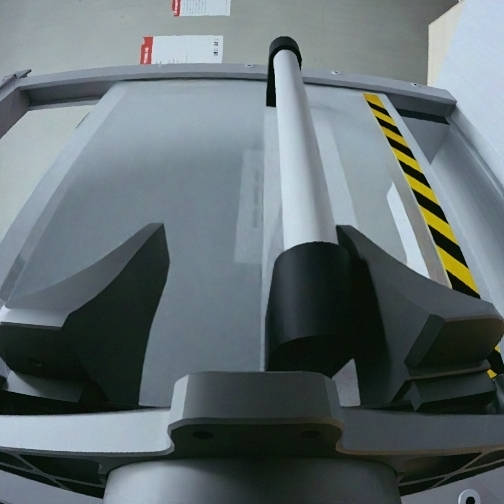

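Emit:
execute_actions([
  {"rows": [[0,0,0,0,0,0,1,0,0.0001,0.0030,0,0,0,1],[0,0,0,0,0,0,1,0,0.0003,0.0059,0,0,0,1],[0,0,0,0,0,0,1,0,0.0004,0.0089,0,0,0,1],[0,0,0,0,0,0,1,0,0.0005,0.0118,0,0,0,1],[0,0,0,0,0,0,1,0,0.0007,0.0148,0,0,0,1],[0,0,0,0,0,0,1,0,0.0008,0.0178,0,0,0,1],[0,0,0,0,0,0,1,0,0.0009,0.0207,0,0,0,1],[0,0,0,0,0,0,1,0,0.0011,0.0237,0,0,0,1],[0,0,0,0,0,0,1,0,0.0012,0.0266,0,0,0,1],[0,0,0,0,0,0,1,0,0.0014,0.0296,0,0,0,1],[0,0,0,0,0,0,1,0,0.0015,0.0325,0,0,0,1],[0,0,0,0,0,0,1,0,0.0016,0.0355,0,0,0,1],[0,0,0,0,0,0,1,0,0.0018,0.0385,0,0,0,1],[0,0,0,0,0,0,1,0,0.0019,0.0414,0,0,0,1],[0,0,0,0,0,0,1,0,0.0020,0.0444,0,0,0,1]], "steps": 15},
], pictures=false)

Scene clock: 573.67 s of 4375.00 s.
left_arm: end_effector_position=(+0.1824, +0.4306, +0.2553) grip_measured=+0.99 end_effector_quat_wxyz=(+0.648, -0.168, +0.686, +0.284) | right_arm: end_effector_position=(+0.2829, +0.0441, +0.4059) grip_measured=+1.00 end_effector_quat_wxyz=(+0.112, +0.134, +0.711, +0.681)
Joint positions: left_arm=[ 0.499  0.058 -0.194  0.108  0.222  0.067  0.069] | right_arm=[ 0.809  1.438 -1.297  1.57   0.443  0.     0.07 ]
Joint torques (N m, as the arm reports them, + toward a larger angle): left_arm=[ 0.56  1.75 -4.76  0.25 -0.85  0.08] | right_arm=[  0.45 -15.53  -7.27   1.71   0.34   0.22]
Steps of this call (steps 1 to 90: nothing new was sent; then 4.73 s passed at rest; steps 91 to 105: all 15 steps of this action). Readings (joint positions):
91: left_arm=[0.499 0.058 -0.194 0.108 0.222 0.067] | right_arm=[0.809 1.434 -1.390 1.570 0.444 0.000]
92: left_arm=[0.499 0.058 -0.194 0.108 0.222 0.067] | right_arm=[0.809 1.433 -1.388 1.571 0.443 0.000]
94: left_arm=[0.499 0.058 -0.194 0.108 0.222 0.067] | right_arm=[0.809 1.432 -1.375 1.572 0.443 0.000]
98: left_arm=[0.499 0.058 -0.194 0.108 0.222 0.067] | right_arm=[0.809 1.434 -1.344 1.571 0.443 0.000]
105: the state above

Emit:
execute_actions([
  {"rows": [[0,0,0,0,0,0,1,0,0.0003,0.0034,0,0,0,1],[0,0,0,0,0,0,1,0,0.0007,0.0046,0,0,0,1],[0,0,0,0,0,0,1,0,0.0010,0.0058,0,0,0,1],[0,0,0,0,0,0,1,0,0.0013,0.0070,0,0,0,1],[0,0,0,0,0,0,1,0,0.0017,0.0082,0,0,0,1],[0,0,0,0,0,0,1,0,0.0020,0.0094,0,0,0,1],[0,0,0,0,0,0,1,0,0.0023,0.0106,0,0,0,1],[0,0,0,0,0,0,1,0,0.0026,0.0118,0,0,0,1],[0,0,0,0,0,0,1,0,0.0030,0.0129,0,0,0,1],[0,0,0,0,0,0,1,0,0.0033,0.0141,0,0,0,1],[0,0,0,0,0,0,1,0,0.0036,0.0153,0,0,0,1],[0,0,0,0,0,0,1,0,0.0040,0.0165,0,0,0,1],[0,0,0,0,0,0,1,0,0.0043,0.0177,0,0,0,1],[0,0,0,0,0,0,1,0,0.0046,0.0189,0,0,0,1],[0,0,0,0,0,0,1,0,0.0050,0.0201,0,0,0,1]], "steps": 15},
], pictures=false)

Scene clock: 586.33 s of 4375.00 s.
left_arm: end_effector_position=(+0.1824, +0.4306, +0.2553) grip_measured=+0.99 end_effector_quat_wxyz=(+0.648, -0.168, +0.686, +0.284) | right_arm: end_effector_position=(+0.2840, +0.0452, +0.3826) grip_measured=+1.00 end_effector_quat_wxyz=(+0.102, +0.145, +0.726, +0.665)
Joint positions: left_arm=[ 0.499  0.058 -0.194  0.108  0.222  0.067  0.069] | right_arm=[ 0.809  1.446 -1.254  1.57   0.443  0.     0.07 ]
Joint torques (N m, as the arm reports them, + toward a larger angle): left_arm=[ 0.55  1.76 -4.79  0.26 -0.85  0.08] | right_arm=[  1.18 -12.89  -7.4    1.7    0.23   0.22]
Steps of this call (steps 1 to 15: the robot went on to your last target; steps 16 to 90: nothing new was sent; then 9.17 s passed at rest; steps 91 to 105: all 15 steps of this action). Readings (joint positions):
91: left_arm=[0.499 0.058 -0.194 0.108 0.222 0.067] | right_arm=[0.808 1.438 -1.292 1.570 0.444 0.000]
92: left_arm=[0.499 0.058 -0.194 0.108 0.222 0.067] | right_arm=[0.808 1.438 -1.291 1.571 0.443 0.000]
94: left_arm=[0.499 0.058 -0.194 0.108 0.222 0.067] | right_arm=[0.808 1.438 -1.288 1.572 0.443 0.000]
98: left_arm=[0.499 0.058 -0.194 0.108 0.222 0.067] | right_arm=[0.808 1.440 -1.274 1.572 0.443 0.000]
105: the state above

Emit:
execute_actions([
  {"rows": [[0,0,0,0,0,0,1,0,0.0017,0.0019,0,0,0,1],[0,0,0,0,0,0,1,0,0.0020,0.0030,0,0,0,1],[0,0,0,0,0,0,1,0,0.0023,0.0042,0,0,0,1],[0,0,0,0,0,0,1,0,0.0026,0.0054,0,0,0,1],[0,0,0,0,0,0,1,0,0.0029,0.0066,0,0,0,1],[0,0,0,0,0,0,1,0,0.0032,0.0077,0,0,0,1],[0,0,0,0,0,0,1,0,0.0035,0.0089,0,0,0,1],[0,0,0,0,0,0,1,0,0.0039,0.0101,0,0,0,1],[0,0,0,0,0,0,1,0,0.0042,0.0112,0,0,0,1],[0,0,0,0,0,0,1,0,0.0045,0.0124,0,0,0,1],[0,0,0,0,0,0,1,0,0.0048,0.0136,0,0,0,1],[0,0,0,0,0,0,1,0,0.0051,0.0148,0,0,0,1],[0,0,0,0,0,0,1,0,0.0054,0.0159,0,0,0,1],[0,0,0,0,0,0,1,0,0.0057,0.0171,0,0,0,1],[0,0,0,0,0,0,1,0,0.0060,0.0183,0,0,0,1]], "steps": 15},
], pictures=false)

Scene clock: 599.53 s of 4375.00 s.
left_arm: end_effector_position=(+0.1824, +0.4306, +0.2553) grip_measured=+0.99 end_effector_quat_wxyz=(+0.648, -0.168, +0.686, +0.284) | right_arm: end_effector_position=(+0.2857, +0.0467, +0.3585) grip_measured=+1.00 end_effector_quat_wxyz=(+0.091, +0.156, +0.740, +0.648)
Joint positions: left_arm=[ 0.499  0.058 -0.194  0.108  0.222  0.067  0.069] | right_arm=[ 0.809  1.46  -1.215  1.571  0.442  0.     0.07 ]
Joint torques (N m, as the arm reports them, + toward a larger angle): left_arm=[ 0.54  1.75 -4.79  0.25 -0.85  0.08] | right_arm=[ -0.32 -14.01  -7.24   1.62  -0.09   0.22]
Steps of this call (steps 1 to 15: the robot went on to your last target; steps 16 to 90: nothing new was sent; then 9.70 s passed at rest; steps 91 to 105: all 15 steps of this action). Readings (joint positions):
91: left_arm=[0.499 0.058 -0.194 0.108 0.222 0.067] | right_arm=[0.809 1.449 -1.252 1.570 0.443 0.000]
92: left_arm=[0.499 0.058 -0.194 0.108 0.222 0.067] | right_arm=[0.809 1.449 -1.252 1.571 0.443 0.000]
94: left_arm=[0.499 0.058 -0.194 0.108 0.222 0.067] | right_arm=[0.809 1.450 -1.248 1.571 0.443 0.000]
98: left_arm=[0.499 0.058 -0.194 0.108 0.222 0.067] | right_arm=[0.809 1.454 -1.234 1.571 0.443 0.000]
105: the state above

Emit:
execute_actions([
  {"rows": [[0,0,0,0,0,0,1,0,0.0003,0.0012,0,0,0,1],[0,0,0,0,0,0,1,0,0.0005,0.0018,0,0,0,1],[0,0,0,0,0,0,1,0,0.0008,0.0023,0,0,0,1],[0,0,0,0,0,0,1,0,0.0010,0.0028,0,0,0,1],[0,0,0,0,0,0,1,0,0.0013,0.0033,0,0,0,1],[0,0,0,0,0,0,1,0,0.0016,0.0039,0,0,0,1],[0,0,0,0,0,0,1,0,0.0018,0.0044,0,0,0,1],[0,0,0,0,0,0,1,0,0.0021,0.0049,0,0,0,1],[0,0,0,0,0,0,1,0,0.0024,0.0054,0,0,0,1],[0,0,0,0,0,0,1,0,0.0026,0.0060,0,0,0,1],[0,0,0,0,0,0,1,0,0.0029,0.0065,0,0,0,1],[0,0,0,0,0,0,1,0,0.0031,0.0070,0,0,0,1],[0,0,0,0,0,0,1,0,0.0034,0.0075,0,0,0,1],[0,0,0,0,0,0,1,0,0.0037,0.0081,0,0,0,1],[0,0,0,0,0,0,1,0,0.0039,0.0086,0,0,0,1]], "steps": 15},
], pictures=false)

Scene clock: 611.53 s of 4375.00 s.
left_arm: end_effector_position=(+0.1824, +0.4306, +0.2553) grip_measured=+0.99 end_effector_quat_wxyz=(+0.648, -0.168, +0.686, +0.284) | right_arm: end_effector_position=(+0.2860, +0.0471, +0.3471) grip_measured=+1.00 end_effector_quat_wxyz=(+0.085, +0.161, +0.746, +0.641)
Joint positions: left_arm=[ 0.499  0.058 -0.194  0.108  0.222  0.067  0.069] | right_arm=[ 0.808  1.467 -1.196  1.571  0.443  0.     0.07 ]
Joint torques (N m, as the arm reports them, + toward a larger angle): left_arm=[ 0.58  1.75 -4.79  0.25 -0.85  0.08] | right_arm=[  0.09 -13.5   -7.85   1.68   0.1    0.22]
Steps of this call (steps 1 to 15: the robot went on to your last target; steps 16 to 90: nothing new was sent; then 8.50 s passed at rest; steps 91 to 105: all 15 steps of this action). Readings (joint positions):
91: left_arm=[0.499 0.058 -0.194 0.108 0.222 0.067] | right_arm=[0.808 1.459 -1.213 1.570 0.443 0.000]
92: left_arm=[0.499 0.058 -0.194 0.108 0.222 0.067] | right_arm=[0.808 1.459 -1.213 1.571 0.443 0.000]
94: left_arm=[0.499 0.058 -0.194 0.108 0.222 0.067] | right_arm=[0.808 1.459 -1.213 1.571 0.443 0.000]
98: left_arm=[0.499 0.058 -0.194 0.108 0.222 0.067] | right_arm=[0.808 1.461 -1.208 1.572 0.443 0.000]
105: the state above

Emit:
execute_actions([
  {"rows": [[0,0,0,0,0,0,1,0.0004,0.0010,0.0005,0,0,0,1],[0,0,0,0,0,0,1,0.0004,0.0013,0.0011,0,0,0,1],[0,0,0,0,0,0,1,0.0004,0.0016,0.0016,0,0,0,1],[0,0,0,0,0,0,1,0.0004,0.0018,0.0021,0,0,0,1],[0,0,0,0,0,0,1,0.0004,0.0021,0.0026,0,0,0,1],[0,0,0,0,0,0,1,0.0004,0.0023,0.0032,0,0,0,1],[0,0,0,0,0,0,1,0.0004,0.0026,0.0037,0,0,0,1],[0,0,0,0,0,0,1,0.0004,0.0029,0.0042,0,0,0,1],[0,0,0,0,0,0,1,0.0004,0.0031,0.0047,0,0,0,1],[0,0,0,0,0,0,1,0.0004,0.0034,0.0053,0,0,0,1],[0,0,0,0,0,0,1,0.0004,0.0036,0.0058,0,0,0,1],[0,0,0,0,0,0,1,0.0004,0.0039,0.0063,0,0,0,1],[0,0,0,0,0,0,1,0.0004,0.0042,0.0068,0,0,0,1],[0,0,0,0,0,0,1,0.0004,0.0044,0.0074,0,0,0,1],[0,0,0,0,0,0,1,0.0004,0.0047,0.0079,0,0,0,1]], "steps": 15},
], pictures=false)

Scene clock: 621.70 s of 4375.00 s.
left_arm: end_effector_position=(+0.1824, +0.4306, +0.2553) grip_measured=+0.99 end_effector_quat_wxyz=(+0.648, -0.168, +0.686, +0.284) | right_arm: end_effector_position=(+0.2867, +0.0479, +0.3371) grip_measured=+1.00 end_effector_quat_wxyz=(+0.080, +0.166, +0.751, +0.634)
Joint positions: left_arm=[ 0.499  0.058 -0.194  0.108  0.222  0.067  0.069] | right_arm=[ 0.809  1.476 -1.183  1.573  0.442  0.     0.07 ]
Joint torques (N m, as the arm reports them, + toward a larger angle): left_arm=[ 0.54  1.75 -4.81  0.26 -0.85  0.08] | right_arm=[  1.17 -10.51  -5.62   1.4    0.25   0.24]
Steps of this call (steps 1 to 15: the robot went on to your last target; steps 16 to 90: nothing new was sent; then 6.67 s passed at rest; steps 91 to 105: all 15 steps of this action). Readings (joint positions):
91: left_arm=[0.499 0.058 -0.194 0.108 0.222 0.067] | right_arm=[0.809 1.469 -1.196 1.571 0.442 0.000]
92: left_arm=[0.499 0.058 -0.194 0.108 0.222 0.067] | right_arm=[0.809 1.470 -1.196 1.571 0.442 0.000]
94: left_arm=[0.499 0.058 -0.194 0.108 0.222 0.067] | right_arm=[0.809 1.470 -1.195 1.571 0.442 0.000]
98: left_arm=[0.499 0.058 -0.194 0.108 0.222 0.067] | right_arm=[0.809 1.473 -1.190 1.571 0.442 0.000]
105: the state above


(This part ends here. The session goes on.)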